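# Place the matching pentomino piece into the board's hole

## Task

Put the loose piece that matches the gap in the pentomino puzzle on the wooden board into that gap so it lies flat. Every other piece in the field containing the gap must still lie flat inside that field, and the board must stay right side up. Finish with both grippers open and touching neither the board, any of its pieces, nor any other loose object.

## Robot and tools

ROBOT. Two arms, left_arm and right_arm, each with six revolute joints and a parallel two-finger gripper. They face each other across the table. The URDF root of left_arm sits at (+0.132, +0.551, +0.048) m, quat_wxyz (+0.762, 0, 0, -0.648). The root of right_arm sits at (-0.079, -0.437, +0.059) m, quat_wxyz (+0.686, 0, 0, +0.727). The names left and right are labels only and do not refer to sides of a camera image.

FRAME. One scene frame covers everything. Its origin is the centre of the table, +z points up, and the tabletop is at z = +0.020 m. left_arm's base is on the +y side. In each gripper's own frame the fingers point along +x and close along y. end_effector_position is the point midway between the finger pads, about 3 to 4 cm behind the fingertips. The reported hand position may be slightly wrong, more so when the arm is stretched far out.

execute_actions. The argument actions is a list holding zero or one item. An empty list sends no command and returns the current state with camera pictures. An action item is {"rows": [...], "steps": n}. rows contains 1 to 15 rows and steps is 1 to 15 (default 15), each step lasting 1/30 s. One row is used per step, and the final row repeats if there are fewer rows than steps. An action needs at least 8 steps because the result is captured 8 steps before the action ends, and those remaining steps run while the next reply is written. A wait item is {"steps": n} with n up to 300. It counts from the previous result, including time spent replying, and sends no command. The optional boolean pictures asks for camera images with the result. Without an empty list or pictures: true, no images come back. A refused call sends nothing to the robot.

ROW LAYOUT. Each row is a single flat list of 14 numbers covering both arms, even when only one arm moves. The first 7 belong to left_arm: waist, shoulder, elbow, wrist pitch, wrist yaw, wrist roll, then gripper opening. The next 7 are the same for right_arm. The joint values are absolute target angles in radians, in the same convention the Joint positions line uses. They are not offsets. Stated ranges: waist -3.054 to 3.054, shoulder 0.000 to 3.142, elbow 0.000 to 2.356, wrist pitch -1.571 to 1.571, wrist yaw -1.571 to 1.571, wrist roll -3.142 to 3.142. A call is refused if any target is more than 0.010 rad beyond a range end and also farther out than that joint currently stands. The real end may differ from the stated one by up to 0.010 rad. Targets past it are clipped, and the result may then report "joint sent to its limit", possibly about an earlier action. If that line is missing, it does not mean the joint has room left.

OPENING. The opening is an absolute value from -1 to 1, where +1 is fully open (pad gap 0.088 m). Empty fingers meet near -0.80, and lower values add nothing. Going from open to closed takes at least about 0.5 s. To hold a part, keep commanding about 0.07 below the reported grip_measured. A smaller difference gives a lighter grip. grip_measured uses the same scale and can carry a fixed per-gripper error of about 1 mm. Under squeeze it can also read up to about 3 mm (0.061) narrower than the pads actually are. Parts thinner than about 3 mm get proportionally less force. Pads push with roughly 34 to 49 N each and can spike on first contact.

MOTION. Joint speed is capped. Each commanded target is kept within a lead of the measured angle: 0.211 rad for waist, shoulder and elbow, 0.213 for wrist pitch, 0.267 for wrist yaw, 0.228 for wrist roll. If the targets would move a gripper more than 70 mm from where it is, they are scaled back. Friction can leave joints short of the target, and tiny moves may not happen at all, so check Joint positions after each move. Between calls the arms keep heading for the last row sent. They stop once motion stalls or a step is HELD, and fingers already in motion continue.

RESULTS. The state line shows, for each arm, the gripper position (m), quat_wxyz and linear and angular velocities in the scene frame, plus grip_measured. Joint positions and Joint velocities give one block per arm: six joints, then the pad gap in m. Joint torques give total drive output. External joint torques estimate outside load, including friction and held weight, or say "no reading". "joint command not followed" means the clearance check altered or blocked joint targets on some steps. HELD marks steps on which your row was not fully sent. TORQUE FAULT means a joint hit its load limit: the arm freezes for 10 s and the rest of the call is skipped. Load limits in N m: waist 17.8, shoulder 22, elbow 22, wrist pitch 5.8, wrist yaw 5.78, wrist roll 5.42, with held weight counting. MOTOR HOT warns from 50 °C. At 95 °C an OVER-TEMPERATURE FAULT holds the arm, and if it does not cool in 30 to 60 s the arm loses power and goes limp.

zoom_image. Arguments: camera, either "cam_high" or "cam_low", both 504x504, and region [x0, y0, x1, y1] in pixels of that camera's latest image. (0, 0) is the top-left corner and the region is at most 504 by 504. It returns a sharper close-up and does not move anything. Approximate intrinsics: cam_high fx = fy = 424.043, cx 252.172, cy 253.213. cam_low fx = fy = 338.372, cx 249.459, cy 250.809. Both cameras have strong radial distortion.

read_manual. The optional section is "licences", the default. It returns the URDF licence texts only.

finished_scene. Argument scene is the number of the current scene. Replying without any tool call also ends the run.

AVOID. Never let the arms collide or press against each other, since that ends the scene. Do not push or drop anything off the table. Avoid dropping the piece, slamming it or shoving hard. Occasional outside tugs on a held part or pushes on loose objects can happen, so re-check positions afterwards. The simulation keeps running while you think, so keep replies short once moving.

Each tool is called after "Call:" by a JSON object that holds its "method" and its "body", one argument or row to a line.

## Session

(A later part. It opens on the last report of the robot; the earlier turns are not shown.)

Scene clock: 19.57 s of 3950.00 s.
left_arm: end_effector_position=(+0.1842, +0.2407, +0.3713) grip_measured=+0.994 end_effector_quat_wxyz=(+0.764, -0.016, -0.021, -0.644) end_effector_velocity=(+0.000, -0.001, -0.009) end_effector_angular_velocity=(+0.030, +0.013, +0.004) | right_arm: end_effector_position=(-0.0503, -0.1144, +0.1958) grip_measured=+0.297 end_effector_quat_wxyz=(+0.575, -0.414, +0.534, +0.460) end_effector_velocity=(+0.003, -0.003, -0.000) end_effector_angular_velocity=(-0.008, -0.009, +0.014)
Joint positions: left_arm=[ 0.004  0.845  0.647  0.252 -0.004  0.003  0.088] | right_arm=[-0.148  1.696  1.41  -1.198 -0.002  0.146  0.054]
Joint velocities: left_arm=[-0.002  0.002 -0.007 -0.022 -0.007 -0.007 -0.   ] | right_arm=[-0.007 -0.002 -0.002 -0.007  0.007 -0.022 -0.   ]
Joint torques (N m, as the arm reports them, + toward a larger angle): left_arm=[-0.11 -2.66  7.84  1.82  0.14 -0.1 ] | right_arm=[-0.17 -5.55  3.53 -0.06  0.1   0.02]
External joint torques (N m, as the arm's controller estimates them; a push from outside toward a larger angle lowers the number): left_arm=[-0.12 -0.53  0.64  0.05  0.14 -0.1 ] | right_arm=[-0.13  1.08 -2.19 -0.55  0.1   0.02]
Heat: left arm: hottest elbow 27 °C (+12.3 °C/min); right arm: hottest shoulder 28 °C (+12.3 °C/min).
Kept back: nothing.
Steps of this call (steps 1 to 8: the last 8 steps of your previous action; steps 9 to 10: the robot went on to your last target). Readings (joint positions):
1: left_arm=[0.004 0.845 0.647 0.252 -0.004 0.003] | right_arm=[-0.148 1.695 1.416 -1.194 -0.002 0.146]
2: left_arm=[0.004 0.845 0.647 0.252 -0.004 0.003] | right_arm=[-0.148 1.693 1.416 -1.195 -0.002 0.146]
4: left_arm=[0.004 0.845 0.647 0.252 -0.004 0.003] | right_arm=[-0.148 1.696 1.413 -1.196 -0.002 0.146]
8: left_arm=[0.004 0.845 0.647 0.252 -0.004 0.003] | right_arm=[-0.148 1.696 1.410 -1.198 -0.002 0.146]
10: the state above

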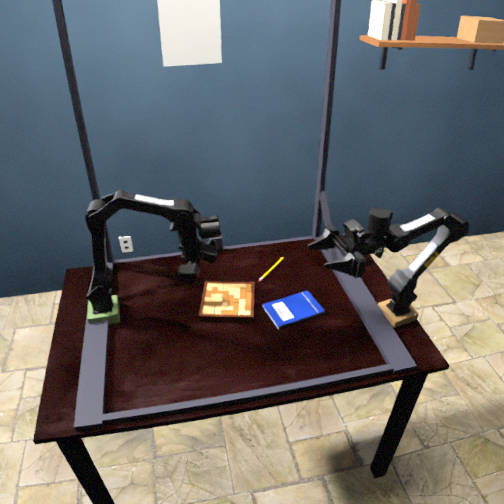

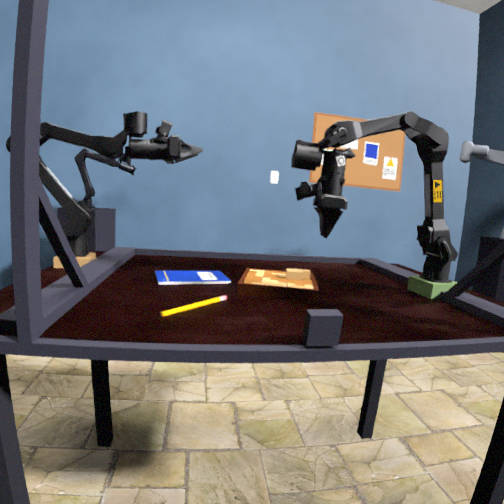

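Call:
{"method": "execute_actions", "body": {
  "actions": [
    {"rows":[[0.004,0.845,0.647,0.252,0,0,1,-0.145,2.0,1.751,-1.147,0,0.146,-1]],"steps":15}
  ]
}}

Call:
{"method": "execute_actions", "body": {
  "actions": [
    {"rows":[[0.004,0.845,0.647,0.252,0,0,1,-0.145,2.18,1.751,-1.147,0,0.146,-1]],"steps":15}
  ]
}}

Call:
{"method": "execute_actions", "body": {
  "actions": [
    {"rows":[[0.004,0.845,0.647,0.252,0,0,1,-0.145,2.205,1.685,-1.06,0,0.146,-1]],"steps":15}
  ]
}}

Call:
{"method": "execute_actions", "body": {
  "actions": [
    {"steps":10}
  ],
  "pictures": true
}}

Call:
{"method": "zoom_image", "body": {
  "camera": "cam_high",
  "region": [190, 270, 250, 325]
}}

Call:
{"method": "zoom_image", "body": {
  "camera": "cam_low",
  "region": [260, 250, 330, 300]
}}

Scene clock: 20.97 s of 3950.00 s.
left_arm: end_effector_position=(+0.1842, +0.2407, +0.3713) grip_measured=+0.994 end_effector_quat_wxyz=(+0.764, -0.016, -0.021, -0.644) end_effector_velocity=(+0.002, +0.000, -0.006) end_effector_angular_velocity=(+0.028, +0.027, +0.009) | right_arm: end_effector_position=(-0.0427, -0.0292, +0.1809) grip_measured=-0.480 end_effector_quat_wxyz=(+0.590, -0.397, +0.518, +0.476) end_effector_velocity=(+0.008, +0.047, -0.076) end_effector_angular_velocity=(-0.188, +0.009, -0.001)
Joint positions: left_arm=[ 0.004  0.845  0.647  0.252 -0.004  0.003  0.088] | right_arm=[-0.148  1.979  1.705 -1.146 -0.002  0.146  0.015]
Joint velocities: left_arm=[ 0.002 -0.002  0.002 -0.037 -0.007 -0.022 -0.   ] | right_arm=[-0.007  0.369  0.247 -0.066  0.007 -0.007 -0.175]
Joint torques (N m, as the arm reports them, + toward a larger angle): left_arm=[-0.12 -2.67  7.86  1.83  0.16 -0.11] | right_arm=[ 0.23 -8.77  7.04 -0.09  0.   -0.02]
External joint torques (N m, as the arm's controller estimates them; a push from outside toward a larger angle lowers the number): left_arm=[-0.14 -0.5   0.59  0.04  0.16 -0.12] | right_arm=[ 0.29  1.75  0.26 -0.58  0.   -0.02]
Heat: left arm: hottest elbow 28 °C (+14.3 °C/min); right arm: hottest shoulder 28 °C (+11.4 °C/min).
Steps of this call (steps 1 to 15: the robot went on to your last target; steps 16 to 35: nothing new was sent; steps 36 to 42: the first 7 steps of this action). Readings (joint positions):
36: left_arm=[0.004 0.845 0.647 0.252 -0.004 0.003] | right_arm=[-0.148 1.733 1.445 -1.217 -0.002 0.146]
37: left_arm=[0.004 0.845 0.647 0.252 -0.004 0.003] | right_arm=[-0.148 1.782 1.506 -1.191 -0.002 0.146]
39: left_arm=[0.004 0.845 0.647 0.252 -0.004 0.003] | right_arm=[-0.148 1.898 1.638 -1.145 -0.002 0.146]
42: the state above

Scene clock: 21.47 s of 3950.00 s.
left_arm: end_effector_position=(+0.1842, +0.2407, +0.3713) grip_measured=+0.994 end_effector_quat_wxyz=(+0.764, -0.016, -0.021, -0.644) end_effector_velocity=(+0.000, +0.001, -0.001) end_effector_angular_velocity=(+0.011, +0.010, +0.004) | right_arm: end_effector_position=(-0.0420, -0.0211, +0.1135) grip_measured=-0.807 end_effector_quat_wxyz=(+0.554, -0.439, +0.557, +0.437) end_effector_velocity=(-0.007, -0.051, -0.157) end_effector_angular_velocity=(-0.488, +0.052, +0.024)
Joint positions: left_arm=[ 0.004  0.845  0.647  0.252 -0.004  0.003  0.088] | right_arm=[-0.148  2.18   1.75  -1.146 -0.002  0.146  0.   ]
Joint velocities: left_arm=[-0.002 -0.007  0.002 -0.022 -0.007 -0.007 -0.   ] | right_arm=[ 0.002  0.349 -0.076 -0.066 -0.007 -0.022  0.   ]
Joint torques (N m, as the arm reports them, + toward a larger angle): left_arm=[-0.12 -2.68  7.85  1.82  0.14 -0.1 ] | right_arm=[  0.04 -11.44   4.85  -0.17   0.04   0.04]
External joint torques (N m, as the arm's controller estimates them; a push from outside toward a larger angle lowers the number): left_arm=[-0.13 -0.42  0.51  0.01  0.15 -0.11] | right_arm=[ 0.    2.1  -2.62 -0.63  0.05  0.04]
Heat: left arm: hottest elbow 28 °C (+14.0 °C/min); right arm: hottest shoulder 28 °C (+11.2 °C/min).
Steps of this call (steps 1 to 8: the last 8 steps of your previous action; steps 9 to 15: the first 7 steps of this action). Readings (joint positions):
9: left_arm=[0.004 0.845 0.647 0.252 -0.004 0.003] | right_arm=[-0.148 2.020 1.742 -1.152 -0.002 0.146]
10: left_arm=[0.004 0.845 0.647 0.252 -0.004 0.003] | right_arm=[-0.148 2.046 1.756 -1.146 -0.002 0.146]
12: left_arm=[0.004 0.845 0.647 0.252 -0.004 0.003] | right_arm=[-0.148 2.109 1.762 -1.141 -0.002 0.146]
15: the state above

Scene clock: 21.97 s of 3950.00 s.
left_arm: end_effector_position=(+0.1842, +0.2407, +0.3713) grip_measured=+0.994 end_effector_quat_wxyz=(+0.764, -0.016, -0.021, -0.644) end_effector_velocity=(+0.000, -0.001, -0.003) end_effector_angular_velocity=(+0.011, +0.010, +0.004) | right_arm: end_effector_position=(-0.0421, -0.0195, +0.0941) grip_measured=-0.807 end_effector_quat_wxyz=(+0.555, -0.436, +0.555, +0.439) end_effector_velocity=(-0.002, -0.018, -0.049) end_effector_angular_velocity=(-0.104, +0.017, +0.005)
Joint positions: left_arm=[ 0.004  0.845  0.647  0.252 -0.004  0.003  0.088] | right_arm=[-0.148  2.197  1.698 -1.069 -0.002  0.146  0.   ]
Joint velocities: left_arm=[-0.002  0.002 -0.002 -0.007 -0.007 -0.007 -0.   ] | right_arm=[-0.002  0.071 -0.085  0.051 -0.007 -0.007  0.   ]
Joint torques (N m, as the arm reports them, + toward a larger angle): left_arm=[-0.14 -2.67  7.86  1.83  0.15 -0.1 ] | right_arm=[ 0.02 -8.47  3.61  0.16  0.04  0.03]
External joint torques (N m, as the arm's controller estimates them; a push from outside toward a larger angle lowers the number): left_arm=[-0.14 -0.5   0.6   0.04  0.15 -0.11] | right_arm=[ 0.02  2.16 -2.3  -0.23  0.04  0.03]
Heat: left arm: hottest elbow 28 °C (+13.7 °C/min); right arm: hottest shoulder 28 °C (+10.9 °C/min).
Steps of this call (steps 1 to 8: the last 8 steps of your previous action; steps 9 to 15: the first 7 steps of this action). Readings (joint positions):
9: left_arm=[0.004 0.845 0.647 0.252 -0.004 0.003] | right_arm=[-0.148 2.178 1.740 -1.127 -0.002 0.146]
10: left_arm=[0.004 0.845 0.647 0.252 -0.004 0.003] | right_arm=[-0.148 2.178 1.730 -1.102 -0.002 0.146]
12: left_arm=[0.004 0.845 0.647 0.252 -0.004 0.003] | right_arm=[-0.148 2.184 1.714 -1.080 -0.002 0.146]
15: the state above

Scene clock: 22.30 s of 3950.00 s.
left_arm: end_effector_position=(+0.1842, +0.2407, +0.3713) grip_measured=+0.994 end_effector_quat_wxyz=(+0.764, -0.016, -0.021, -0.644) end_effector_velocity=(+0.002, +0.001, -0.005) end_effector_angular_velocity=(+0.018, +0.026, +0.018) | right_arm: end_effector_position=(-0.0420, -0.0192, +0.0928) grip_measured=-0.807 end_effector_quat_wxyz=(+0.556, -0.436, +0.555, +0.439) end_effector_velocity=(+0.002, -0.001, +0.002) end_effector_angular_velocity=(-0.002, +0.007, +0.000)
Joint positions: left_arm=[ 0.004  0.845  0.647  0.252 -0.004  0.003  0.088] | right_arm=[-0.148  2.198  1.695 -1.063 -0.002  0.146  0.   ]
Joint velocities: left_arm=[-0.002 -0.002 -0.002 -0.022 -0.022 -0.022 -0.001] | right_arm=[-0.007 -0.002  0.002 -0.007 -0.007 -0.007  0.   ]
Joint torques (N m, as the arm reports them, + toward a larger angle): left_arm=[-0.13 -2.67  7.85  1.83  0.14 -0.09] | right_arm=[ 0.18 -8.11  3.38  0.12  0.05  0.03]
External joint torques (N m, as the arm's controller estimates them; a push from outside toward a larger angle lowers the number): left_arm=[-0.15 -0.5   0.59  0.04  0.15 -0.1 ] | right_arm=[ 0.18  1.57 -2.02 -0.22  0.05  0.03]
Heat: left arm: hottest elbow 28 °C (+13.5 °C/min); right arm: hottest shoulder 28 °C (+10.8 °C/min).
Kept back: nothing.
Steps of this call (steps 1 to 8: the last 8 steps of your previous action; steps 9 to 10: the robot went on to your last target). Readings (joint positions):
1: left_arm=[0.004 0.845 0.647 0.252 -0.004 0.003] | right_arm=[-0.148 2.198 1.696 -1.067 -0.002 0.146]
2: left_arm=[0.004 0.845 0.647 0.252 -0.004 0.003] | right_arm=[-0.148 2.198 1.695 -1.066 -0.002 0.146]
4: left_arm=[0.004 0.845 0.647 0.252 -0.004 0.003] | right_arm=[-0.148 2.198 1.695 -1.063 -0.002 0.146]
8: left_arm=[0.004 0.845 0.647 0.252 -0.004 0.003] | right_arm=[-0.148 2.198 1.695 -1.063 -0.002 0.146]
10: the state above

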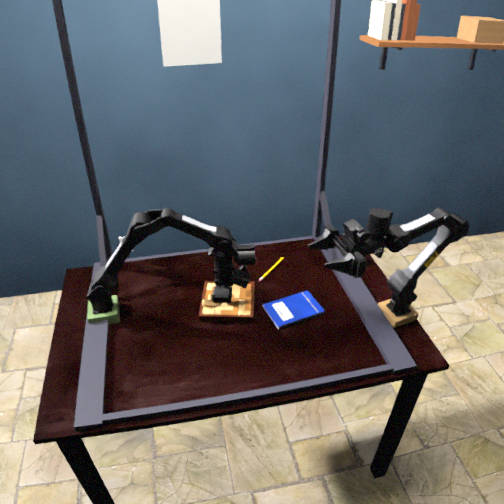

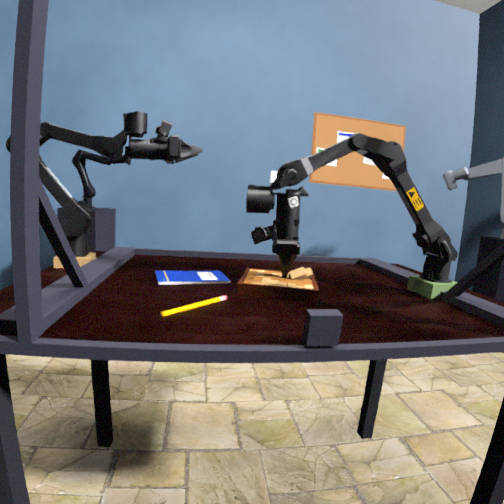

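Region (190, 270, 250, 325) of cam_high's 504x504 image, scaled by 8.400, with more detail than that image has; it fills the top 462 rows of this view, and the rest is white.

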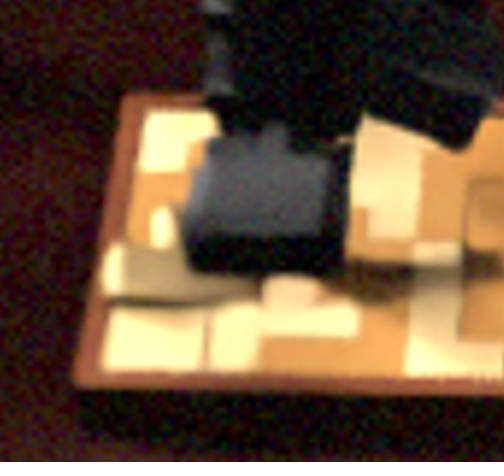

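Region (260, 250, 330, 300) of cam_low's 504x504 image, scaled by 7.200, with more detail than that image has; it fills the top 360 rows of this view, and the rest is white.

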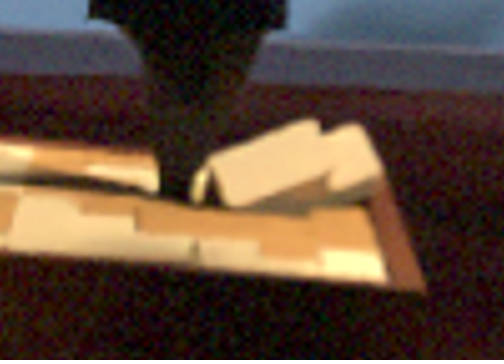

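Call:
{"method": "execute_actions", "body": {
  "actions": [
    {"rows":[[0.004,0.845,0.647,0.252,0,0,1,-0.148,2.12,1.75,-1.2,0,0.146,-1]],"steps":12}
  ]
}}

Call:
{"method": "execute_actions", "body": {
  "actions": [
    {"rows":[[0.004,0.845,0.647,0.252,0,0,1,-0.166,1.94,1.46,-1.085,0,0.146,-1]],"steps":15}
  ]
}}

Call:
{"method": "execute_actions", "body": {
  "actions": [
    {"rows":[[0.004,0.845,0.647,0.252,0,0,1,-0.166,1.965,1.42,-1.03,0,0.146,-1]],"steps":15}
  ]
}}

Call:
{"method": "execute_actions", "body": {
  "actions": [
    {"steps":10}
  ],
  "pictures": true
}}

Call:
{"method": "zoom_image", "body": {
  "camera": "cam_high",
  "region": [190, 270, 250, 325]
}}

Call:
{"method": "zoom_image", "body": {
  "camera": "cam_low",
  "region": [260, 250, 330, 300]
}}

Scene clock: 23.37 s of 3950.00 s.
left_arm: end_effector_position=(+0.1842, +0.2407, +0.3713) grip_measured=+0.994 end_effector_quat_wxyz=(+0.764, -0.016, -0.021, -0.644) end_effector_velocity=(+0.000, +0.001, +0.000) end_effector_angular_velocity=(+0.004, -0.006, +0.005) | right_arm: end_effector_position=(-0.0434, -0.0350, +0.1113) grip_measured=-0.807 end_effector_quat_wxyz=(+0.542, -0.450, +0.568, +0.425) end_effector_velocity=(+0.004, +0.016, +0.191) end_effector_angular_velocity=(+0.308, -0.034, +0.020)
Joint positions: left_arm=[ 0.004  0.845  0.647  0.252 -0.004  0.003  0.088] | right_arm=[-0.148  2.165  1.715 -1.171 -0.002  0.146  0.   ]
Joint velocities: left_arm=[-0.002 -0.002  0.002 -0.007 -0.007  0.007  0.   ] | right_arm=[-0.002 -0.369  0.198 -0.256  0.007 -0.022  0.   ]
Joint torques (N m, as the arm reports them, + toward a larger angle): left_arm=[-0.16 -2.67  7.87  1.83  0.15 -0.1 ] | right_arm=[  0.12 -10.65   6.57  -0.15   0.06   0.  ]
External joint torques (N m, as the arm's controller estimates them; a push from outside toward a larger angle lowers the number): left_arm=[-0.15 -0.46  0.54  0.02  0.14 -0.12] | right_arm=[ 0.14 -1.1   0.73 -0.58  0.06  0.  ]
Heat: left arm: hottest elbow 28 °C (+12.8 °C/min); right arm: hottest shoulder 28 °C (+10.3 °C/min).
Steps of this call (steps 1 to 15: the robot went on to your last target; steps 16 to 28: nothing new was sent; steps 29 to 32: the first 4 steps of this action). Readings (joint positions):
29: left_arm=[0.004 0.845 0.647 0.252 -0.004 0.003] | right_arm=[-0.148 2.193 1.702 -1.088 -0.002 0.146]
30: left_arm=[0.004 0.845 0.647 0.252 -0.004 0.003] | right_arm=[-0.148 2.188 1.709 -1.131 -0.002 0.146]
32: the state above

Scene clock: 23.87 s of 3950.00 s.
left_arm: end_effector_position=(+0.1842, +0.2407, +0.3713) grip_measured=+0.994 end_effector_quat_wxyz=(+0.764, -0.016, -0.021, -0.644) end_effector_velocity=(+0.000, +0.002, -0.001) end_effector_angular_velocity=(+0.001, +0.008, +0.004) | right_arm: end_effector_position=(-0.0405, -0.0716, +0.1324) grip_measured=-0.807 end_effector_quat_wxyz=(+0.561, -0.430, +0.557, +0.436) end_effector_velocity=(+0.003, -0.039, -0.015) end_effector_angular_velocity=(-0.013, -0.006, -0.010)
Joint positions: left_arm=[ 0.004  0.845  0.647  0.252 -0.004  0.003  0.088] | right_arm=[-0.164  1.958  1.491 -1.095 -0.002  0.146  0.   ]
Joint velocities: left_arm=[-0.002 -0.007 -0.002 -0.007 -0.007 -0.007 -0.   ] | right_arm=[-0.017 -0.12  -0.227  0.095  0.007 -0.007  0.   ]
Joint torques (N m, as the arm reports them, + toward a larger angle): left_arm=[-0.14 -2.68  7.87  1.84  0.15 -0.09] | right_arm=[-0.31 -8.33  2.96  0.1   0.07  0.03]
External joint torques (N m, as the arm's controller estimates them; a push from outside toward a larger angle lowers the number): left_arm=[-0.13 -0.46  0.56  0.03  0.15 -0.11] | right_arm=[-0.59 -0.61 -2.1  -0.27  0.09  0.03]
Heat: left arm: hottest elbow 28 °C (+12.6 °C/min); right arm: hottest shoulder 28 °C (+10.1 °C/min).
Steps of this call (steps 1 to 8: the last 8 steps of your previous action; steps 9 to 15: the first 7 steps of this action). Readings (joint positions):
9: left_arm=[0.004 0.845 0.647 0.252 -0.004 0.003] | right_arm=[-0.148 2.097 1.697 -1.149 -0.002 0.146]
10: left_arm=[0.004 0.845 0.647 0.252 -0.004 0.003] | right_arm=[-0.151 2.061 1.635 -1.130 -0.002 0.146]
12: left_arm=[0.004 0.845 0.647 0.252 -0.004 0.003] | right_arm=[-0.158 1.993 1.538 -1.124 -0.002 0.146]
15: the state above

Scene clock: 24.37 s of 3950.00 s.
left_arm: end_effector_position=(+0.1842, +0.2407, +0.3713) grip_measured=+0.994 end_effector_quat_wxyz=(+0.764, -0.016, -0.021, -0.644) end_effector_velocity=(+0.002, +0.001, -0.001) end_effector_angular_velocity=(-0.006, +0.022, +0.009) | right_arm: end_effector_position=(-0.0409, -0.0760, +0.1179) grip_measured=-0.807 end_effector_quat_wxyz=(+0.560, -0.431, +0.558, +0.435) end_effector_velocity=(+0.003, +0.008, -0.002) end_effector_angular_velocity=(+0.041, -0.012, +0.005)
Joint positions: left_arm=[ 0.004  0.845  0.647  0.252 -0.004  0.003  0.088] | right_arm=[-0.165  1.958  1.431 -1.037 -0.002  0.146  0.   ]
Joint velocities: left_arm=[ 0.002 -0.002 -0.007  0.007 -0.007 -0.022 -0.   ] | right_arm=[-0.002 -0.002 -0.012  0.051  0.007 -0.007  0.   ]
Joint torques (N m, as the arm reports them, + toward a larger angle): left_arm=[-0.12 -2.66  7.85  1.83  0.15 -0.1 ] | right_arm=[-0.17 -6.48  3.13  0.16  0.05  0.  ]
External joint torques (N m, as the arm's controller estimates them; a push from outside toward a larger angle lowers the number): left_arm=[-0.14 -0.46  0.56  0.02  0.15 -0.11] | right_arm=[-0.16  1.84 -2.36 -0.22  0.05  0.  ]
Heat: left arm: hottest elbow 28 °C (+12.3 °C/min); right arm: hottest shoulder 29 °C (+12.3 °C/min).
Steps of this call (steps 1 to 8: the last 8 steps of your previous action; steps 9 to 15: the first 7 steps of this action). Readings (joint positions):
9: left_arm=[0.004 0.845 0.647 0.252 -0.004 0.003] | right_arm=[-0.165 1.956 1.463 -1.072 -0.002 0.146]
10: left_arm=[0.004 0.845 0.647 0.252 -0.004 0.003] | right_arm=[-0.165 1.956 1.455 -1.058 -0.002 0.146]
12: left_arm=[0.004 0.845 0.647 0.252 -0.004 0.003] | right_arm=[-0.165 1.957 1.441 -1.045 -0.002 0.146]
15: the state above

Scene clock: 24.70 s of 3950.00 s.
left_arm: end_effector_position=(+0.1842, +0.2407, +0.3713) grip_measured=+0.994 end_effector_quat_wxyz=(+0.764, -0.016, -0.021, -0.644) end_effector_velocity=(+0.002, +0.002, -0.001) end_effector_angular_velocity=(+0.001, +0.009, +0.019) | right_arm: end_effector_position=(-0.0408, -0.0752, +0.1178) grip_measured=-0.807 end_effector_quat_wxyz=(+0.561, -0.430, +0.557, +0.436) end_effector_velocity=(+0.002, -0.002, +0.000) end_effector_angular_velocity=(-0.008, -0.006, -0.010)
Joint positions: left_arm=[ 0.004  0.845  0.647  0.252 -0.004  0.003  0.088] | right_arm=[-0.165  1.958  1.431 -1.033 -0.002  0.146  0.   ]
Joint velocities: left_arm=[-0.002 -0.007 -0.002 -0.007 -0.022 -0.007 -0.   ] | right_arm=[-0.002 -0.002 -0.002 -0.007  0.007  0.007  0.   ]
Joint torques (N m, as the arm reports them, + toward a larger angle): left_arm=[-0.12 -2.66  7.82  1.83  0.15 -0.1 ] | right_arm=[-0.33 -6.68  2.89  0.12  0.07 -0.08]
External joint torques (N m, as the arm's controller estimates them; a push from outside toward a larger angle lowers the number): left_arm=[-0.14 -0.42  0.52  0.02  0.15 -0.11] | right_arm=[-0.27  1.44 -2.46 -0.22  0.07 -0.08]
Heat: left arm: hottest elbow 28 °C (+12.1 °C/min); right arm: hottest shoulder 29 °C (+12.1 °C/min).
Kept back: nothing.
Steps of this call (steps 1 to 8: the last 8 steps of your previous action; steps 9 to 10: the robot went on to your last target). Readings (joint positions):
1: left_arm=[0.004 0.845 0.647 0.252 -0.004 0.003] | right_arm=[-0.165 1.958 1.431 -1.035 -0.002 0.146]
2: left_arm=[0.004 0.845 0.647 0.252 -0.004 0.003] | right_arm=[-0.165 1.958 1.431 -1.034 -0.002 0.146]
4: left_arm=[0.004 0.845 0.647 0.252 -0.004 0.003] | right_arm=[-0.165 1.958 1.431 -1.034 -0.002 0.146]
8: left_arm=[0.004 0.845 0.647 0.252 -0.004 0.003] | right_arm=[-0.165 1.958 1.431 -1.033 -0.002 0.146]
10: the state above

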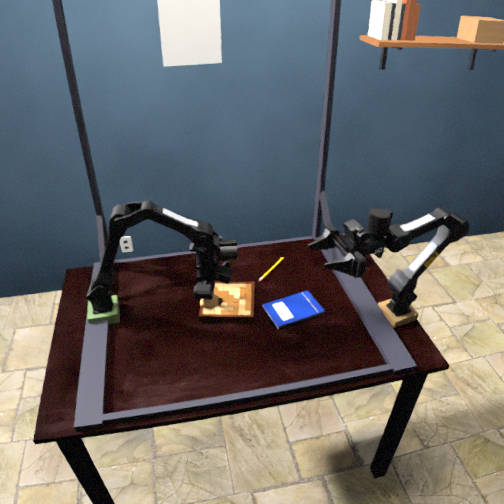

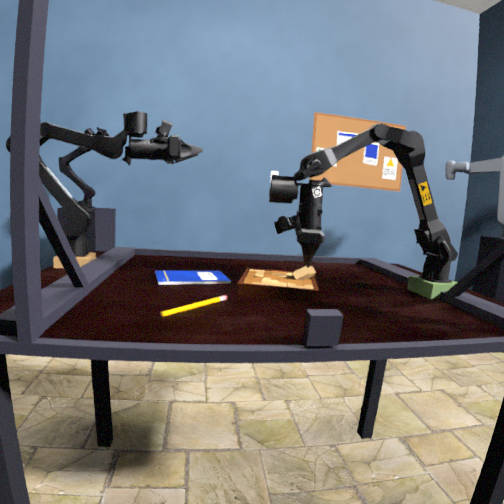

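Region (190, 270, 250, 325) of cam_high's 504x504 image, scaled by 8.400, with more detail than that image has; it fills the top 462 rows of this view, and the rest is white.

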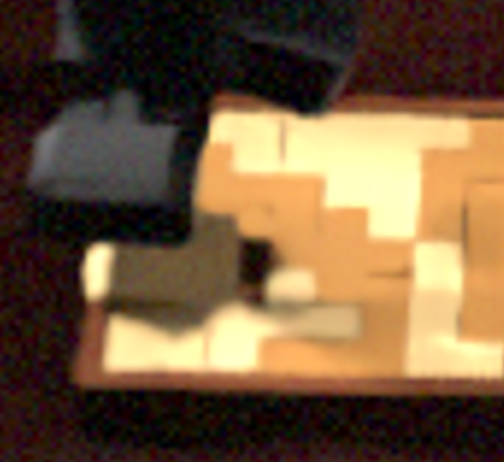

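Region (260, 250, 330, 300) of cam_low's 504x504 image, scaled by 7.200, with more detail than that image has; it fills the top 360 rows of this view, and the rest is white.

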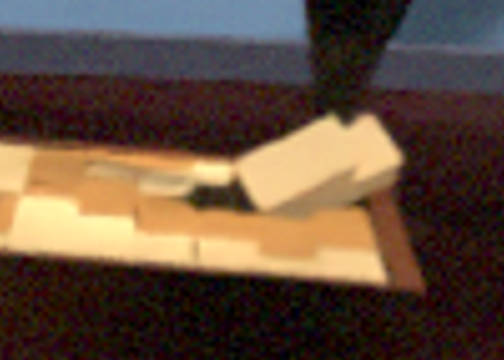

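Call:
{"method": "execute_actions", "body": {
  "actions": [
    {"rows":[[0.004,0.845,0.647,0.252,0,0,1,-0.168,1.91,1.43,-1.1,0,0.146,-1],[0.004,0.845,0.647,0.252,0,0,1,-0.168,1.91,1.43,-1.1,0,0.146,-1],[0.004,0.845,0.647,0.252,0,0,1,-0.168,1.91,1.43,-1.1,0,0.146,-1],[0.004,0.845,0.647,0.252,0,0,1,-0.168,1.91,1.43,-1.1,0,0.146,-1],[0.004,0.845,0.647,0.252,0,0,1,-0.168,1.85,1.303,-1.03,0,0.146,-1]],"steps":15}
  ]
}}

Call:
{"method": "execute_actions", "body": {
  "actions": [
    {"rows":[[0.004,0.845,0.647,0.252,0,0,1,-0.17,1.89,1.24,-0.93,0,0.146,-1]],"steps":15}
  ]
}}

Call:
{"method": "execute_actions", "body": {
  "actions": [
    {"rows":[[0.004,0.845,0.647,0.252,0,0,1,-0.17,1.91,1.27,-0.94,0,0.146,-1],[0.004,0.845,0.647,0.252,0,0,1,-0.17,1.92,1.29,-0.945,0,0.146,-1],[0.004,0.845,0.647,0.252,0,0,1,-0.17,1.93,1.31,-0.95,0,0.146,-1],[0.004,0.845,0.647,0.252,0,0,1,-0.17,1.94,1.325,-0.955,0,0.146,-1],[0.004,0.845,0.647,0.252,0,0,1,-0.17,1.95,1.335,-0.958,0,0.146,-1]],"steps":15}
  ]
}}

Call:
{"method": "execute_actions", "body": {
  "actions": [
    {"steps":10}
  ],
  "pictures": true
}}

Call:
{"method": "zoom_image", "body": {
  "camera": "cam_high",
  "region": [190, 270, 250, 325]
}}

Call:
{"method": "zoom_image", "body": {
  "camera": "cam_low",
  "region": [260, 250, 330, 300]
}}

Scene clock: 26.17 s of 3950.00 s.
left_arm: end_effector_position=(+0.1842, +0.2407, +0.3713) grip_measured=+0.994 end_effector_quat_wxyz=(+0.764, -0.016, -0.021, -0.644) end_effector_velocity=(-0.001, +0.001, +0.003) end_effector_angular_velocity=(-0.013, +0.006, -0.000) | right_arm: end_effector_position=(-0.0432, -0.0977, +0.1248) grip_measured=-0.807 end_effector_quat_wxyz=(+0.557, -0.434, +0.561, +0.432) end_effector_velocity=(-0.017, -0.173, -0.015) end_effector_angular_velocity=(-0.215, +0.031, -0.000)
Joint positions: left_arm=[ 0.004  0.845  0.647  0.252 -0.004  0.003  0.088] | right_arm=[-0.165  1.882  1.356 -1.052 -0.002  0.146  0.   ]
Joint velocities: left_arm=[-0.007 -0.007 -0.002  0.007 -0.007 -0.007 -0.   ] | right_arm=[-0.007 -0.442 -0.652 -0.007 -0.007 -0.007  0.   ]
Joint torques (N m, as the arm reports them, + toward a larger angle): left_arm=[-0.13 -2.68  7.88  1.83  0.14 -0.1 ] | right_arm=[-0.63 -6.92  3.56  0.38  0.04  0.03]
External joint torques (N m, as the arm's controller estimates them; a push from outside toward a larger angle lowers the number): left_arm=[-0.13 -0.43  0.54  0.01  0.14 -0.11] | right_arm=[-0.63 -0.25 -1.99 -0.43  0.04  0.03]
Heat: left arm: hottest elbow 28 °C (+11.5 °C/min); right arm: hottest shoulder 29 °C (+11.5 °C/min).
Steps of this call (steps 1 to 15: the robot went on to your last target; steps 16 to 37: nothing new was sent; steps 38 to 44: the first 7 steps of this action). Readings (joint positions):
38: left_arm=[0.004 0.845 0.647 0.252 -0.004 0.003] | right_arm=[-0.165 1.955 1.431 -1.042 -0.002 0.146]
39: left_arm=[0.004 0.845 0.647 0.252 -0.004 0.003] | right_arm=[-0.165 1.951 1.431 -1.063 -0.002 0.146]
41: left_arm=[0.004 0.845 0.647 0.252 -0.004 0.003] | right_arm=[-0.165 1.939 1.431 -1.085 -0.002 0.146]
44: the state above

Scene clock: 26.67 s of 3950.00 s.
left_arm: end_effector_position=(+0.1842, +0.2407, +0.3713) grip_measured=+0.994 end_effector_quat_wxyz=(+0.764, -0.016, -0.021, -0.644) end_effector_velocity=(+0.004, +0.002, -0.001) end_effector_angular_velocity=(+0.001, +0.009, +0.024) | right_arm: end_effector_position=(-0.0432, -0.1053, +0.0995) grip_measured=-0.807 end_effector_quat_wxyz=(+0.558, -0.432, +0.561, +0.432) end_effector_velocity=(-0.001, -0.004, -0.024) end_effector_angular_velocity=(-0.011, +0.009, -0.010)
Joint positions: left_arm=[ 0.004  0.845  0.647  0.252 -0.004  0.003  0.088] | right_arm=[-0.167  1.883  1.251 -0.941 -0.002  0.146  0.   ]
Joint velocities: left_arm=[ 0.002 -0.007 -0.002 -0.007 -0.022 -0.007 -0.001] | right_arm=[-0.002  0.032 -0.061  0.081 -0.007  0.007  0.   ]
Joint torques (N m, as the arm reports them, + toward a larger angle): left_arm=[-0.09 -2.66  7.87  1.83  0.15 -0.11] | right_arm=[-0.27 -6.14  3.2   0.18  0.09 -0.01]
External joint torques (N m, as the arm's controller estimates them; a push from outside toward a larger angle lowers the number): left_arm=[-0.14 -0.42  0.52  0.01  0.17 -0.12] | right_arm=[-0.25  1.85 -2.35 -0.19  0.09 -0.02]
Heat: left arm: hottest elbow 28 °C (+11.2 °C/min); right arm: hottest shoulder 29 °C (+11.2 °C/min).
Steps of this call (steps 1 to 8: the last 8 steps of your previous action; steps 9 to 15: the first 7 steps of this action). Readings (joint positions):
9: left_arm=[0.004 0.845 0.647 0.252 -0.004 0.003] | right_arm=[-0.165 1.867 1.301 -1.005 -0.002 0.146]
10: left_arm=[0.004 0.845 0.647 0.252 -0.004 0.003] | right_arm=[-0.165 1.867 1.288 -0.977 -0.002 0.146]
12: left_arm=[0.004 0.845 0.647 0.252 -0.004 0.003] | right_arm=[-0.166 1.874 1.267 -0.955 -0.002 0.146]
15: the state above

Scene clock: 27.17 s of 3950.00 s.
left_arm: end_effector_position=(+0.1842, +0.2407, +0.3713) grip_measured=+0.994 end_effector_quat_wxyz=(+0.764, -0.016, -0.021, -0.644) end_effector_velocity=(-0.002, +0.001, -0.003) end_effector_angular_velocity=(+0.006, +0.008, -0.010) | right_arm: end_effector_position=(-0.0418, -0.0926, +0.0972) grip_measured=-0.807 end_effector_quat_wxyz=(+0.558, -0.433, +0.561, +0.432) end_effector_velocity=(-0.002, +0.021, +0.002) end_effector_angular_velocity=(-0.053, +0.028, +0.010)
Joint positions: left_arm=[ 0.004  0.845  0.647  0.252 -0.004  0.003  0.088] | right_arm=[-0.167  1.933  1.309 -0.952 -0.002  0.146  0.   ]
Joint velocities: left_arm=[-0.002 -0.007 -0.007 -0.007  0.007 -0.007 -0.   ] | right_arm=[ 0.002  0.115  0.168 -0.11  -0.022 -0.007  0.   ]
Joint torques (N m, as the arm reports them, + toward a larger angle): left_arm=[-0.1  -2.66  7.84  1.83  0.16 -0.1 ] | right_arm=[-0.28 -6.22  5.49 -0.26  0.08  0.02]
External joint torques (N m, as the arm's controller estimates them; a push from outside toward a larger angle lowers the number): left_arm=[-0.1  -0.46  0.56  0.03  0.16 -0.11] | right_arm=[-0.29  1.67  0.49 -0.44  0.09  0.02]
Heat: left arm: hottest elbow 29 °C (+13.3 °C/min); right arm: hottest shoulder 29 °C (+11.0 °C/min).
Steps of this call (steps 1 to 8: the last 8 steps of your previous action; steps 9 to 15: the first 7 steps of this action). Readings (joint positions):
9: left_arm=[0.004 0.845 0.647 0.252 -0.004 0.003] | right_arm=[-0.167 1.885 1.250 -0.933 -0.002 0.146]
10: left_arm=[0.004 0.845 0.647 0.252 -0.004 0.003] | right_arm=[-0.167 1.890 1.255 -0.936 -0.002 0.146]
12: left_arm=[0.004 0.845 0.647 0.252 -0.004 0.003] | right_arm=[-0.167 1.909 1.277 -0.944 -0.002 0.146]
15: the state above

Scene clock: 27.50 s of 3950.00 s.
left_arm: end_effector_position=(+0.1842, +0.2407, +0.3713) grip_measured=+0.994 end_effector_quat_wxyz=(+0.764, -0.016, -0.021, -0.644) end_effector_velocity=(+0.002, +0.001, -0.005) end_effector_angular_velocity=(+0.020, +0.012, +0.019) | right_arm: end_effector_position=(-0.0418, -0.0922, +0.0968) grip_measured=-0.807 end_effector_quat_wxyz=(+0.556, -0.435, +0.563, +0.430) end_effector_velocity=(-0.000, -0.001, +0.001) end_effector_angular_velocity=(-0.002, +0.008, +0.019)
Joint positions: left_arm=[ 0.004  0.845  0.647  0.252 -0.004  0.003  0.088] | right_arm=[-0.167  1.939  1.317 -0.959 -0.002  0.146  0.   ]
Joint velocities: left_arm=[-0.002 -0.002 -0.002 -0.022 -0.022 -0.007 -0.   ] | right_arm=[-0.002 -0.002  0.002 -0.007 -0.007 -0.022  0.   ]
Joint torques (N m, as the arm reports them, + toward a larger angle): left_arm=[-0.15 -2.67  7.86  1.84  0.15 -0.1 ] | right_arm=[-0.41 -5.8   5.91  0.01  0.04  0.01]
External joint torques (N m, as the arm's controller estimates them; a push from outside toward a larger angle lowers the number): left_arm=[-0.15 -0.53  0.62  0.05  0.15 -0.11] | right_arm=[-0.42  2.06  0.72 -0.3   0.04  0.01]
Heat: left arm: hottest elbow 29 °C (+13.1 °C/min); right arm: hottest shoulder 29 °C (+10.9 °C/min).
Kept back: nothing.
Steps of this call (steps 1 to 8: the last 8 steps of your previous action; steps 9 to 10: the robot went on to your last target). Readings (joint positions):
1: left_arm=[0.004 0.845 0.647 0.252 -0.004 0.003] | right_arm=[-0.167 1.935 1.313 -0.955 -0.002 0.146]
2: left_arm=[0.004 0.845 0.647 0.252 -0.004 0.003] | right_arm=[-0.167 1.936 1.314 -0.956 -0.002 0.146]
4: left_arm=[0.004 0.845 0.647 0.252 -0.004 0.003] | right_arm=[-0.167 1.938 1.316 -0.958 -0.002 0.146]
8: left_arm=[0.004 0.845 0.647 0.252 -0.004 0.003] | right_arm=[-0.167 1.939 1.317 -0.959 -0.002 0.146]
10: the state above

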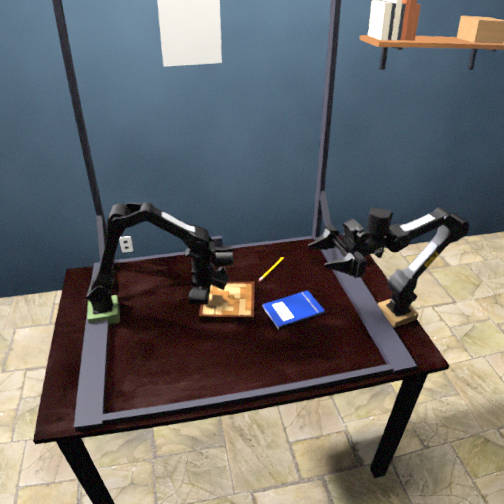

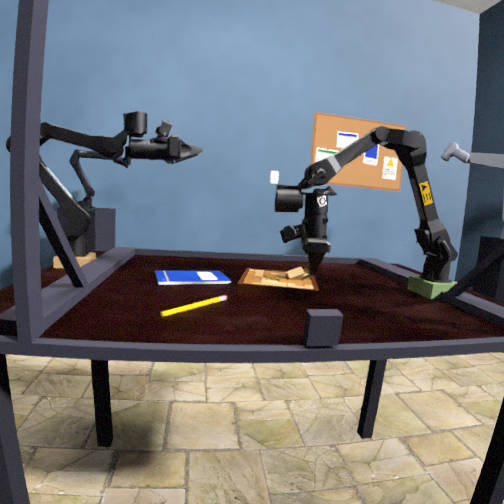

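Region (190, 270, 250, 325) of cam_high's 504x504 image, scaled by 8.400, with more detail than that image has; it fills the top 462 rows of this view, and the rest is white.

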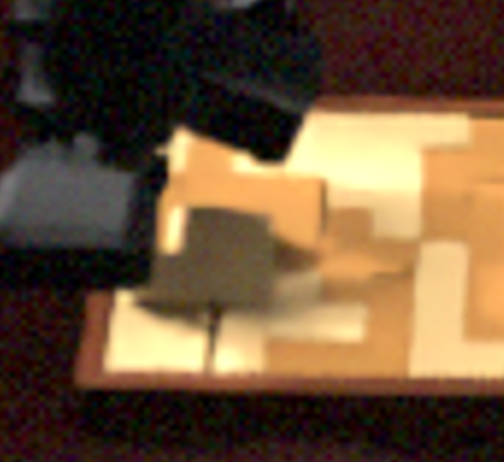

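Region (260, 250, 330, 300) of cam_low's 504x504 image, scaled by 7.200, with more detail than that image has; it fills the top 360 rows of this view, and the rest is white.

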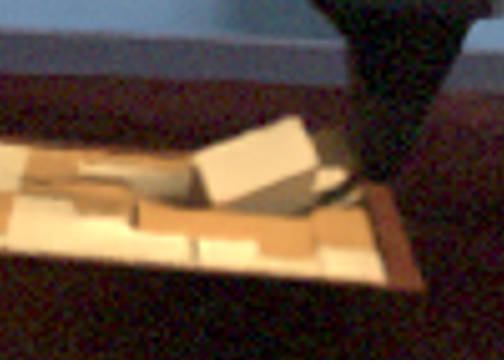

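Call:
{"method": "execute_actions", "body": {
  "actions": [
    {"rows":[[0.004,0.845,0.647,0.252,0,0,1,-0.17,1.96,1.345,-0.945,0,0.146,-1]],"steps":12}
  ]
}}

Call:
{"method": "execute_actions", "body": {
  "actions": [
    {"rows":[[0.004,0.845,0.647,0.252,0,0,1,-0.17,1.9,1.345,-1.04,0,0.146,-1],[0.004,0.845,0.647,0.252,0,0,1,-0.17,1.9,1.345,-1.04,0,0.146,-1],[0.004,0.845,0.647,0.252,0,0,1,-0.17,1.9,1.36,-1.06,0,0.146,-1],[0.004,0.845,0.647,0.252,0,0,1,-0.17,1.9,1.4,-1.08,0,0.146,-1],[0.004,0.845,0.647,0.252,0,0,1,-0.17,1.93,1.44,-1.08,0,0.146,-1],[0.004,0.845,0.647,0.252,0,0,1,-0.17,1.97,1.48,-1.08,0,0.146,-1]],"steps":15}
  ]
}}

Call:
{"method": "execute_actions", "body": {
  "actions": [
    {"rows":[[0.004,0.845,0.647,0.252,0,0,1,-0.17,2.0,1.46,-1.03,0,0.146,-1],[0.004,0.845,0.647,0.252,0,0,1,-0.17,2.01,1.45,-1.01,0,0.146,-1],[0.004,0.845,0.647,0.252,0,0,1,-0.17,2.02,1.44,-0.99,0,0.146,-1],[0.004,0.845,0.647,0.252,0,0,1,-0.17,2.03,1.43,-0.97,0,0.146,-1]],"steps":15}
  ]
}}

Call:
{"method": "execute_actions", "body": {
  "actions": [
    {"steps":10}
  ],
  "pictures": true
}}

Call:
{"method": "zoom_image", "body": {
  "camera": "cam_high",
  "region": [190, 270, 250, 325]
}}

Call:
{"method": "zoom_image", "body": {
  "camera": "cam_low",
  "region": [260, 250, 330, 300]
}}

Scene clock: 28.63 s of 3950.00 s.
left_arm: end_effector_position=(+0.1842, +0.2407, +0.3713) grip_measured=+0.994 end_effector_quat_wxyz=(+0.764, -0.016, -0.021, -0.644) end_effector_velocity=(+0.000, -0.001, -0.003) end_effector_angular_velocity=(+0.011, +0.010, +0.004) | right_arm: end_effector_position=(-0.0415, -0.0891, +0.0961) grip_measured=-0.807 end_effector_quat_wxyz=(+0.558, -0.433, +0.561, +0.432) end_effector_velocity=(+0.004, +0.016, -0.008) end_effector_angular_velocity=(+0.021, -0.010, +0.005)
Joint positions: left_arm=[ 0.004  0.845  0.647  0.252 -0.004  0.003  0.088] | right_arm=[-0.167  1.947  1.325 -0.953 -0.002  0.146  0.   ]
Joint velocities: left_arm=[-0.002  0.002 -0.002 -0.007 -0.007 -0.007  0.   ] | right_arm=[-0.002  0.051  0.037  0.037  0.007 -0.007  0.   ]
Joint torques (N m, as the arm reports them, + toward a larger angle): left_arm=[-0.12 -2.65  7.86  1.83  0.15 -0.1 ] | right_arm=[-0.47 -6.2   5.83  0.28  0.05  0.  ]
External joint torques (N m, as the arm's controller estimates them; a push from outside toward a larger angle lowers the number): left_arm=[-0.12 -0.45  0.51  0.01  0.15 -0.11] | right_arm=[-0.46  1.67  0.79  0.04  0.04  0.  ]
Heat: left arm: hottest elbow 29 °C (+12.6 °C/min); right arm: hottest shoulder 29 °C (+10.5 °C/min).
Steps of this call (steps 1 to 15: the robot went on to your last target; steps 16 to 30: nothing new was sent; steps 31 to 34: the first 4 steps of this action). Readings (joint positions):
31: left_arm=[0.004 0.845 0.647 0.252 -0.004 0.003] | right_arm=[-0.167 1.941 1.319 -0.959 -0.002 0.146]
32: left_arm=[0.004 0.845 0.647 0.252 -0.004 0.003] | right_arm=[-0.167 1.943 1.321 -0.959 -0.002 0.146]
34: the state above

Scene clock: 29.13 s of 3950.00 s.
left_arm: end_effector_position=(+0.1842, +0.2407, +0.3713) grip_measured=+0.994 end_effector_quat_wxyz=(+0.764, -0.016, -0.021, -0.644) end_effector_velocity=(+0.000, +0.000, -0.002) end_effector_angular_velocity=(+0.003, +0.023, +0.004) | right_arm: end_effector_position=(-0.0410, -0.0853, +0.1200) grip_measured=-0.807 end_effector_quat_wxyz=(+0.555, -0.436, +0.565, +0.428) end_effector_velocity=(+0.024, +0.240, +0.144) end_effector_angular_velocity=(+0.668, -0.066, -0.005)
Joint positions: left_arm=[ 0.004  0.845  0.647  0.252 -0.004  0.003  0.088] | right_arm=[-0.167  1.942  1.417 -1.065 -0.002  0.146  0.   ]
Joint velocities: left_arm=[-0.002 -0.002 -0.002 -0.007 -0.007 -0.022 -0.   ] | right_arm=[ 0.002  0.188  0.867 -0.007 -0.007  0.007  0.   ]
Joint torques (N m, as the arm reports them, + toward a larger angle): left_arm=[-0.14 -2.68  7.85  1.84  0.14 -0.1 ] | right_arm=[-0.38 -5.71  4.45 -0.38  0.04 -0.02]
External joint torques (N m, as the arm's controller estimates them; a push from outside toward a larger angle lowers the number): left_arm=[-0.15 -0.49  0.55  0.03  0.14 -0.11] | right_arm=[-0.42  2.15 -0.16 -0.44  0.04 -0.02]
Heat: left arm: hottest elbow 29 °C (+12.4 °C/min); right arm: hottest shoulder 29 °C (+10.3 °C/min).
Steps of this call (steps 1 to 8: the last 8 steps of your previous action; steps 9 to 15: the first 7 steps of this action). Readings (joint positions):
9: left_arm=[0.004 0.845 0.647 0.252 -0.004 0.003] | right_arm=[-0.167 1.946 1.329 -0.965 -0.002 0.146]
10: left_arm=[0.004 0.845 0.647 0.252 -0.004 0.003] | right_arm=[-0.167 1.942 1.330 -0.991 -0.002 0.146]
12: left_arm=[0.004 0.845 0.647 0.252 -0.004 0.003] | right_arm=[-0.167 1.931 1.341 -1.040 -0.002 0.146]
15: the state above

Scene clock: 29.63 s of 3950.00 s.
left_arm: end_effector_position=(+0.1842, +0.2407, +0.3713) grip_measured=+0.994 end_effector_quat_wxyz=(+0.764, -0.016, -0.021, -0.644) end_effector_velocity=(+0.002, +0.002, -0.001) end_effector_angular_velocity=(+0.001, +0.009, +0.019) | right_arm: end_effector_position=(-0.0387, -0.0636, +0.1017) grip_measured=-0.807 end_effector_quat_wxyz=(+0.563, -0.428, +0.556, +0.437) end_effector_velocity=(-0.004, -0.030, -0.105) end_effector_angular_velocity=(-0.220, +0.031, +0.005)
Joint positions: left_arm=[ 0.004  0.845  0.647  0.252 -0.004  0.003  0.088] | right_arm=[-0.167  2.015  1.446 -0.986 -0.002  0.146  0.   ]
Joint velocities: left_arm=[-0.002 -0.007 -0.002 -0.007 -0.022 -0.007 -0.   ] | right_arm=[-0.002  0.193 -0.154  0.125 -0.007 -0.007  0.   ]
Joint torques (N m, as the arm reports them, + toward a larger angle): left_arm=[-0.13 -2.67  7.85  1.84  0.15 -0.11] | right_arm=[-0.12 -7.23  3.4   0.18  0.03 -0.04]
External joint torques (N m, as the arm's controller estimates them; a push from outside toward a larger angle lowers the number): left_arm=[-0.16 -0.46  0.52  0.02  0.16 -0.12] | right_arm=[-0.12  2.   -2.33 -0.23  0.03 -0.04]
Heat: left arm: hottest elbow 29 °C (+12.1 °C/min); right arm: hottest shoulder 29 °C (+10.1 °C/min).
Steps of this call (steps 1 to 8: the last 8 steps of your previous action; steps 9 to 15: the first 7 steps of this action). Readings (joint positions):
9: left_arm=[0.004 0.845 0.647 0.252 -0.004 0.003] | right_arm=[-0.167 1.964 1.468 -1.072 -0.002 0.146]
10: left_arm=[0.004 0.845 0.647 0.252 -0.004 0.003] | right_arm=[-0.167 1.971 1.468 -1.053 -0.002 0.146]
12: left_arm=[0.004 0.845 0.647 0.252 -0.004 0.003] | right_arm=[-0.167 1.990 1.462 -1.010 -0.002 0.146]
15: the state above

Scene clock: 29.97 s of 3950.00 s.
left_arm: end_effector_position=(+0.1842, +0.2407, +0.3713) grip_measured=+0.994 end_effector_quat_wxyz=(+0.764, -0.016, -0.021, -0.644) end_effector_velocity=(+0.000, +0.000, -0.002) end_effector_angular_velocity=(+0.006, +0.009, +0.004) | right_arm: end_effector_position=(-0.0387, -0.0636, +0.0967) grip_measured=-0.807 end_effector_quat_wxyz=(+0.562, -0.429, +0.557, +0.436) end_effector_velocity=(-0.001, -0.007, -0.001) end_effector_angular_velocity=(-0.026, +0.010, +0.005)
Joint positions: left_arm=[ 0.004  0.845  0.647  0.252 -0.004  0.003  0.088] | right_arm=[-0.167  2.024  1.438 -0.973 -0.002  0.146  0.   ]
Joint velocities: left_arm=[-0.002 -0.002 -0.002 -0.007 -0.007 -0.007 -0.   ] | right_arm=[-0.002 -0.002 -0.007 -0.022 -0.007 -0.007  0.   ]
Joint torques (N m, as the arm reports them, + toward a larger angle): left_arm=[-0.14 -2.65  7.84  1.83  0.15 -0.11] | right_arm=[-0.1  -7.1   3.21  0.14  0.07  0.04]
External joint torques (N m, as the arm's controller estimates them; a push from outside toward a larger angle lowers the number): left_arm=[-0.15 -0.49  0.56  0.04  0.15 -0.12] | right_arm=[-0.09  1.35 -2.03 -0.21  0.07  0.04]
Heat: left arm: hottest elbow 29 °C (+12.0 °C/min); right arm: hottest shoulder 29 °C (+10.0 °C/min).
Kept back: nothing.
Steps of this call (steps 1 to 8: the last 8 steps of your previous action; steps 9 to 10: the robot went on to your last target). Readings (joint positions):
1: left_arm=[0.004 0.845 0.647 0.252 -0.004 0.003] | right_arm=[-0.167 2.020 1.442 -0.982 -0.002 0.146]
2: left_arm=[0.004 0.845 0.647 0.252 -0.004 0.003] | right_arm=[-0.167 2.023 1.440 -0.979 -0.002 0.146]
4: left_arm=[0.004 0.845 0.647 0.252 -0.004 0.003] | right_arm=[-0.167 2.024 1.438 -0.976 -0.002 0.146]
8: left_arm=[0.004 0.845 0.647 0.252 -0.004 0.003] | right_arm=[-0.167 2.024 1.438 -0.973 -0.002 0.146]
10: the state above

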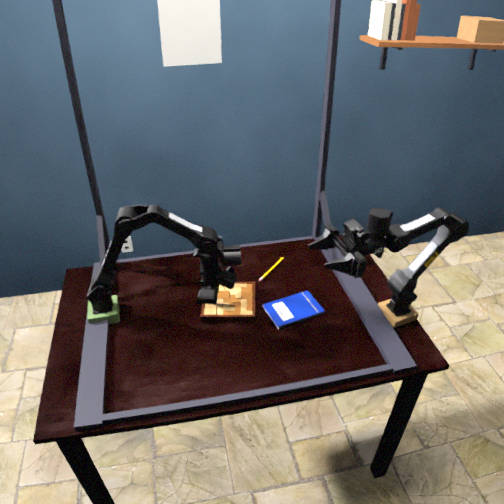

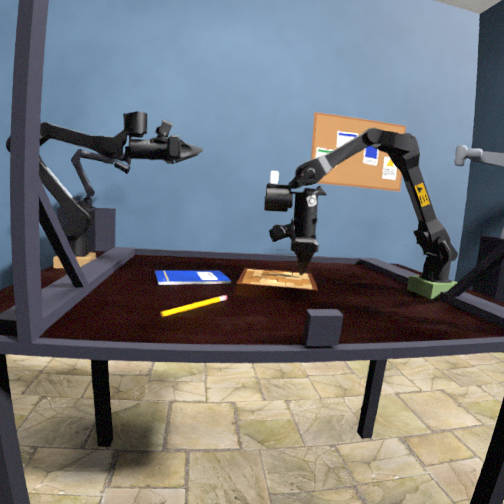

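Region (190, 270, 250, 325) of cam_high's 504x504 image, scaled by 8.400, with more detail than that image has; it fills the top 462 rows of this view, and the rest is white.

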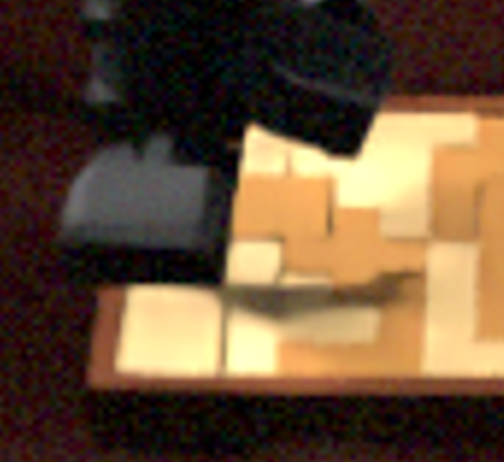

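Region (260, 250, 330, 300) of cam_low's 504x504 image, scaled by 7.200, with more detail than that image has; it fills the top 360 rows of this view, and the rest is white.

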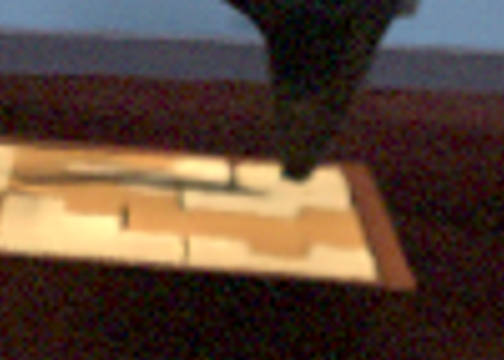

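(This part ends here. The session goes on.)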